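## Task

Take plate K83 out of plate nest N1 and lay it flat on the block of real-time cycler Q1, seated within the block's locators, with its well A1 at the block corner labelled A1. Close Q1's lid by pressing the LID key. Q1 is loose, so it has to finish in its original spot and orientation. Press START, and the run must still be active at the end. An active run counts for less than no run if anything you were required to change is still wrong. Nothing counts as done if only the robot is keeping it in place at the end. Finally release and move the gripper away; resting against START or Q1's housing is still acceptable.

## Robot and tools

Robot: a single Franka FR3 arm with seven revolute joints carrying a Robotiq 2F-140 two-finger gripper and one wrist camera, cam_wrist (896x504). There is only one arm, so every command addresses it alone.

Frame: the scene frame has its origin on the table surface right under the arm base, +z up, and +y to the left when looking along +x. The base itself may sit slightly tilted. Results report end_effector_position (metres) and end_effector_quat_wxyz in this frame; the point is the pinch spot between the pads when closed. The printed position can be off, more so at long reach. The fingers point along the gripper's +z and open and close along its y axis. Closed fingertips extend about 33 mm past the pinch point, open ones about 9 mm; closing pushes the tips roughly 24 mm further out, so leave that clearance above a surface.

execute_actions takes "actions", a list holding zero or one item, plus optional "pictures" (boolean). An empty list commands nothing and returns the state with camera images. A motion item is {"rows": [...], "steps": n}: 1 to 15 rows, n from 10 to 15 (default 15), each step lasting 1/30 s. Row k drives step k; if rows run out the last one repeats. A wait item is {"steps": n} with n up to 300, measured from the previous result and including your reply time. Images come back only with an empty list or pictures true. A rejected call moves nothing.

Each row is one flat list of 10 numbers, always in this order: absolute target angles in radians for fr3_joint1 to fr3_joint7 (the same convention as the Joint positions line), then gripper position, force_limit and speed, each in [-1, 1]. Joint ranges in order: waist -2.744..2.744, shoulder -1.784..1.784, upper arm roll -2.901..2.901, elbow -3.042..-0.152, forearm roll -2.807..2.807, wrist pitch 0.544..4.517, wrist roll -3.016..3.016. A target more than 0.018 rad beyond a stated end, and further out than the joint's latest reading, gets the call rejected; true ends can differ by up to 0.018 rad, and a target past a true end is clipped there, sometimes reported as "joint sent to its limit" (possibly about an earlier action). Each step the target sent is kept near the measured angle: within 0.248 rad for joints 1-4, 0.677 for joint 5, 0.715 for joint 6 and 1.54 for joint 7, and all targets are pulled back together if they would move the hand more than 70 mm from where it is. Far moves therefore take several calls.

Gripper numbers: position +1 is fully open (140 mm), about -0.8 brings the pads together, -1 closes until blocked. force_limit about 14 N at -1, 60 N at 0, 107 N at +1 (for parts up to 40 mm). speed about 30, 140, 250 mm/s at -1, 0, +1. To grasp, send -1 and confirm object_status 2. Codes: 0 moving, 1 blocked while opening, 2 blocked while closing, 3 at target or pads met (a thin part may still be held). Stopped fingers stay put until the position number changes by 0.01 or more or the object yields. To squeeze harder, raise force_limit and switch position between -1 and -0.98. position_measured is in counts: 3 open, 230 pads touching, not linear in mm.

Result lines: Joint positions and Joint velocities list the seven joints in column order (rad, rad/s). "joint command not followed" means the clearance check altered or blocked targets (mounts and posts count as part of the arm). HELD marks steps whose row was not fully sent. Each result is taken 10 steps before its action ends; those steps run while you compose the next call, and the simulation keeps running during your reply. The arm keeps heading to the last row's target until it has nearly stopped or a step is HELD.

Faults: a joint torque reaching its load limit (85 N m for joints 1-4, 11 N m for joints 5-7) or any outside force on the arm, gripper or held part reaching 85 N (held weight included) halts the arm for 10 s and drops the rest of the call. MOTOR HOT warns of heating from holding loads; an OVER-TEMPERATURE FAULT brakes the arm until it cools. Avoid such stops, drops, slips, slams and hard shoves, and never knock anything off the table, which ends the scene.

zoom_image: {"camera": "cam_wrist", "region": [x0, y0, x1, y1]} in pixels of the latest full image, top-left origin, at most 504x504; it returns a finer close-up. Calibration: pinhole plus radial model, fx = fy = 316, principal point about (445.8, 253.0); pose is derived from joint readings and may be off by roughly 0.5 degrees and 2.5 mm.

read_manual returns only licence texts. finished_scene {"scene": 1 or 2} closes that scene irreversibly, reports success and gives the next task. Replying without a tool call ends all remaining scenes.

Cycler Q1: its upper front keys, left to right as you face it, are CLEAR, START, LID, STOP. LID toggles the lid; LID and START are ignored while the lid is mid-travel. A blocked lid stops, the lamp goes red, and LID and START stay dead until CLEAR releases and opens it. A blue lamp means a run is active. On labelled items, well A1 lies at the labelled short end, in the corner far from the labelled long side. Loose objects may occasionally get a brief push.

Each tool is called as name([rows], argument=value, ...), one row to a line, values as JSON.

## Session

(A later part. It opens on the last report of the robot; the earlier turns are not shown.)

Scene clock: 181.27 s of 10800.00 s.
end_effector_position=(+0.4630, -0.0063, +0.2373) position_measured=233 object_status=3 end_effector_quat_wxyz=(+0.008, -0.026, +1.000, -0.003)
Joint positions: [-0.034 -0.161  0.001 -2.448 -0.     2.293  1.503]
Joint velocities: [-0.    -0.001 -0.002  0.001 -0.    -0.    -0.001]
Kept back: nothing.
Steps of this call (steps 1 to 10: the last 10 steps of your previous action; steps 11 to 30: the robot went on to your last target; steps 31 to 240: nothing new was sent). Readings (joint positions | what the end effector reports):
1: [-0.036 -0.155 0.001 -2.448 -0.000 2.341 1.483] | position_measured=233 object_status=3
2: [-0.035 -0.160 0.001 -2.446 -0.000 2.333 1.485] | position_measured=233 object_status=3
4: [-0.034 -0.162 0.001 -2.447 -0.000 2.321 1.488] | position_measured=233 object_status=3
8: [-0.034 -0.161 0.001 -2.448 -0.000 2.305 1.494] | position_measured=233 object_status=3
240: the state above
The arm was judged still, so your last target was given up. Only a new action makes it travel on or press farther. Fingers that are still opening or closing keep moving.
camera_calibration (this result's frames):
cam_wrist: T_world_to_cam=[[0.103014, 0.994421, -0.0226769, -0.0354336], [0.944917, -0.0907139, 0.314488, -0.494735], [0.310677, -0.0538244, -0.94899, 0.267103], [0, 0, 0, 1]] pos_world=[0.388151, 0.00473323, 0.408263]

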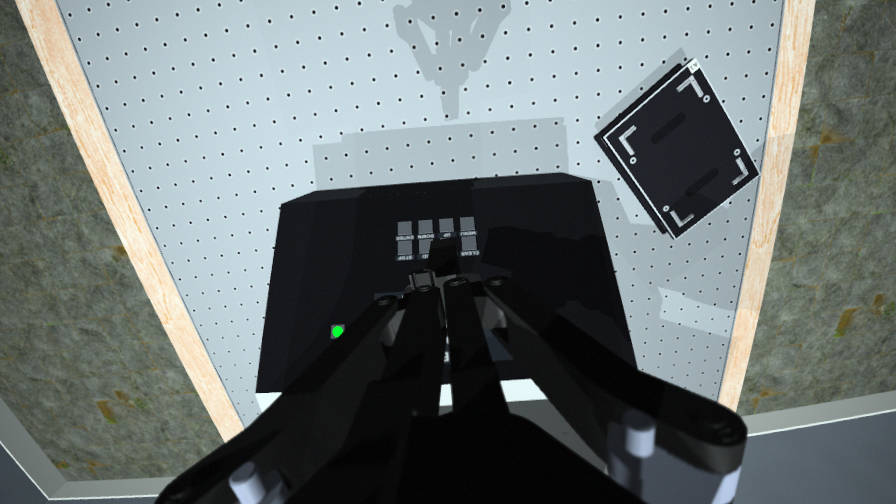

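execute_actions([
  {"rows":[[-0.033,-0.075,0,-2.48,0,2.41,1.51,-1,0,0]]},
])

execute_actions([
  {"steps":30},
])

execute_actions([
  {"rows":[[-0.033,-0.018,0,-2.49,0,2.465,1.51,-1,0,0]]},
])

execute_actions([
  {"rows":[[-0.033,-0.16,0,-2.45,0,2.29,1.51,-1,0,0]]},
])

execute_actions([
  {"steps":30},
], pictures=true)

Scene clock: 181.73 s of 10800.00 s.
end_effector_position=(+0.4559, -0.0064, +0.1964) position_measured=233 object_status=3 end_effector_quat_wxyz=(-0.009, -0.026, +1.000, -0.003)
Joint positions: [-0.034 -0.085  0.001 -2.476 -0.     2.364  1.503]
Joint velocities: [-0.     0.259  0.    -0.148  0.     0.22   0.   ]
Steps of this call (steps 1 to 9: nothing new was sent; steps 10 to 14: the first 5 steps of this action). Readings (joint positions | what the end effector reports):
10: [-0.034 -0.151 0.001 -2.449 -0.000 2.312 1.503] | position_measured=233 object_status=3
11: [-0.034 -0.131 0.001 -2.454 -0.000 2.332 1.503] | position_measured=233 object_status=3
13: [-0.034 -0.095 0.001 -2.470 -0.000 2.355 1.503] | position_measured=233 object_status=3
14: the state above

Scene clock: 182.73 s of 10800.00 s.
end_effector_position=(+0.4642, -0.0065, +0.1929) position_measured=233 object_status=3 end_effector_quat_wxyz=(+0.004, -0.026, +1.000, -0.003)
Joint positions: [-0.034 -0.074  0.001 -2.481 -0.     2.407  1.503]
Joint velocities: [-0.    -0.     0.     0.001  0.001  0.001 -0.001]
Kept back: nothing.
Steps of this call (steps 1 to 10: the last 10 steps of your previous action; steps 11 to 30: the robot went on to your last target). Readings (joint positions | what the end effector reports):
1: [-0.034 -0.078 0.001 -2.479 -0.000 2.370 1.503] | position_measured=233 object_status=3
2: [-0.034 -0.075 0.001 -2.481 -0.000 2.376 1.503] | position_measured=233 object_status=3
4: [-0.034 -0.074 0.001 -2.481 -0.000 2.386 1.503] | position_measured=233 object_status=3
8: [-0.034 -0.074 0.001 -2.481 -0.000 2.397 1.503] | position_measured=233 object_status=3
30: the state above
The arm was judged still, so your last target was given up. Only a new action makes it travel on or press farther. Fingers that are still opening or closing keep moving.

Scene clock: 182.90 s of 10800.00 s.
end_effector_position=(+0.4606, -0.0065, +0.1716) position_measured=233 object_status=3 end_effector_quat_wxyz=(-0.006, -0.026, +1.000, -0.003)
Joint positions: [-0.034 -0.027  0.001 -2.487 -0.     2.44   1.503]
Joint velocities: [ 0.001  0.004 -0.     0.014 -0.     0.042  0.003]
Steps of this call (steps 1 to 5: the first 5 steps of this action). Readings (joint positions | what the end effector reports):
1: [-0.034 -0.067 0.001 -2.480 -0.000 2.416 1.503] | position_measured=233 object_status=3
2: [-0.034 -0.053 0.001 -2.481 -0.000 2.425 1.503] | position_measured=233 object_status=3
4: [-0.034 -0.031 0.001 -2.486 -0.000 2.437 1.503] | position_measured=233 object_status=3
5: the state above

Scene clock: 183.40 s of 10800.00 s.
end_effector_position=(+0.4756, -0.0065, +0.2334) position_measured=233 object_status=3 end_effector_quat_wxyz=(+0.026, -0.026, +0.999, -0.004)
Joint positions: [-0.034 -0.146  0.001 -2.453 -0.     2.349  1.504]
Joint velocities: [-0.    -0.39  -0.     0.193 -0.001 -0.277  0.   ]
Steps of this call (steps 1 to 10: the last 10 steps of your previous action; steps 11 to 15: the first 5 steps of this action). Readings (joint positions | what the end effector reports):
11: [-0.034 -0.045 0.001 -2.487 -0.000 2.414 1.504] | position_measured=233 object_status=3
12: [-0.034 -0.077 0.001 -2.482 -0.000 2.389 1.504] | position_measured=233 object_status=3
14: [-0.034 -0.130 0.001 -2.461 -0.000 2.359 1.504] | position_measured=233 object_status=3
15: the state above

Scene clock: 184.40 s of 10800.00 s.
end_effector_position=(+0.4632, -0.0063, +0.2374) position_measured=233 object_status=3 end_effector_quat_wxyz=(+0.008, -0.026, +1.000, -0.003)
Joint positions: [-0.034 -0.161  0.001 -2.448 -0.     2.293  1.504]
Joint velocities: [ 0.001 -0.001 -0.001  0.001 -0.    -0.001 -0.001]
Kept back: nothing.
Steps of this call (steps 1 to 10: the last 10 steps of your previous action; steps 11 to 30: the robot went on to your last target). Readings (joint positions | what the end effector reports):
1: [-0.034 -0.155 0.001 -2.448 -0.000 2.341 1.504] | position_measured=233 object_status=3
2: [-0.034 -0.160 0.001 -2.446 -0.000 2.333 1.504] | position_measured=233 object_status=3
4: [-0.034 -0.162 0.001 -2.446 -0.000 2.321 1.504] | position_measured=233 object_status=3
8: [-0.034 -0.161 0.001 -2.448 -0.000 2.306 1.504] | position_measured=233 object_status=3
30: the state above
The arm was judged still, so your last target was given up. Only a new action makes it travel on or press farther. Fingers that are still opening or closing keep moving.
camera_calibration (this result's frames):
cam_wrist: T_world_to_cam=[[0.10349, 0.994373, -0.0226123, -0.035711], [0.944737, -0.0911635, 0.314899, -0.494928], [0.311066, -0.0539517, -0.948856, 0.266923], [0, 0, 0, 1]] pos_world=[0.388241, 0.00479172, 0.408316]

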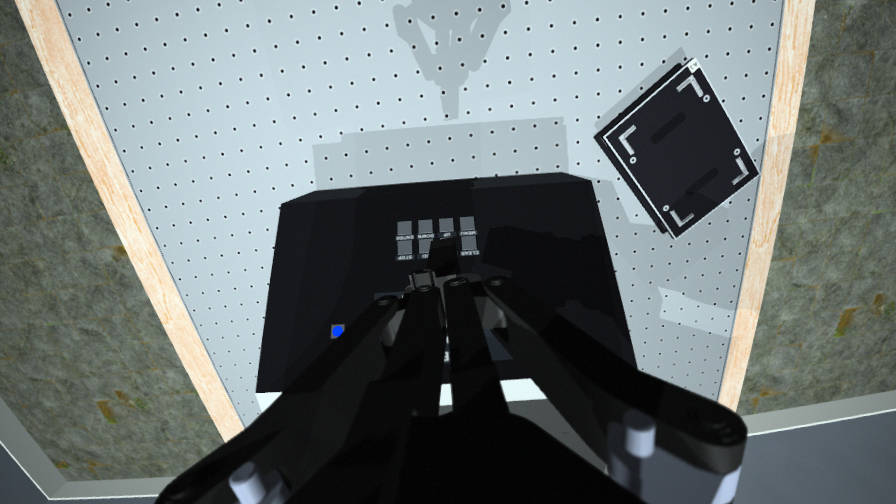

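finished_scene(scene=1)

The scene is finished: the task was done.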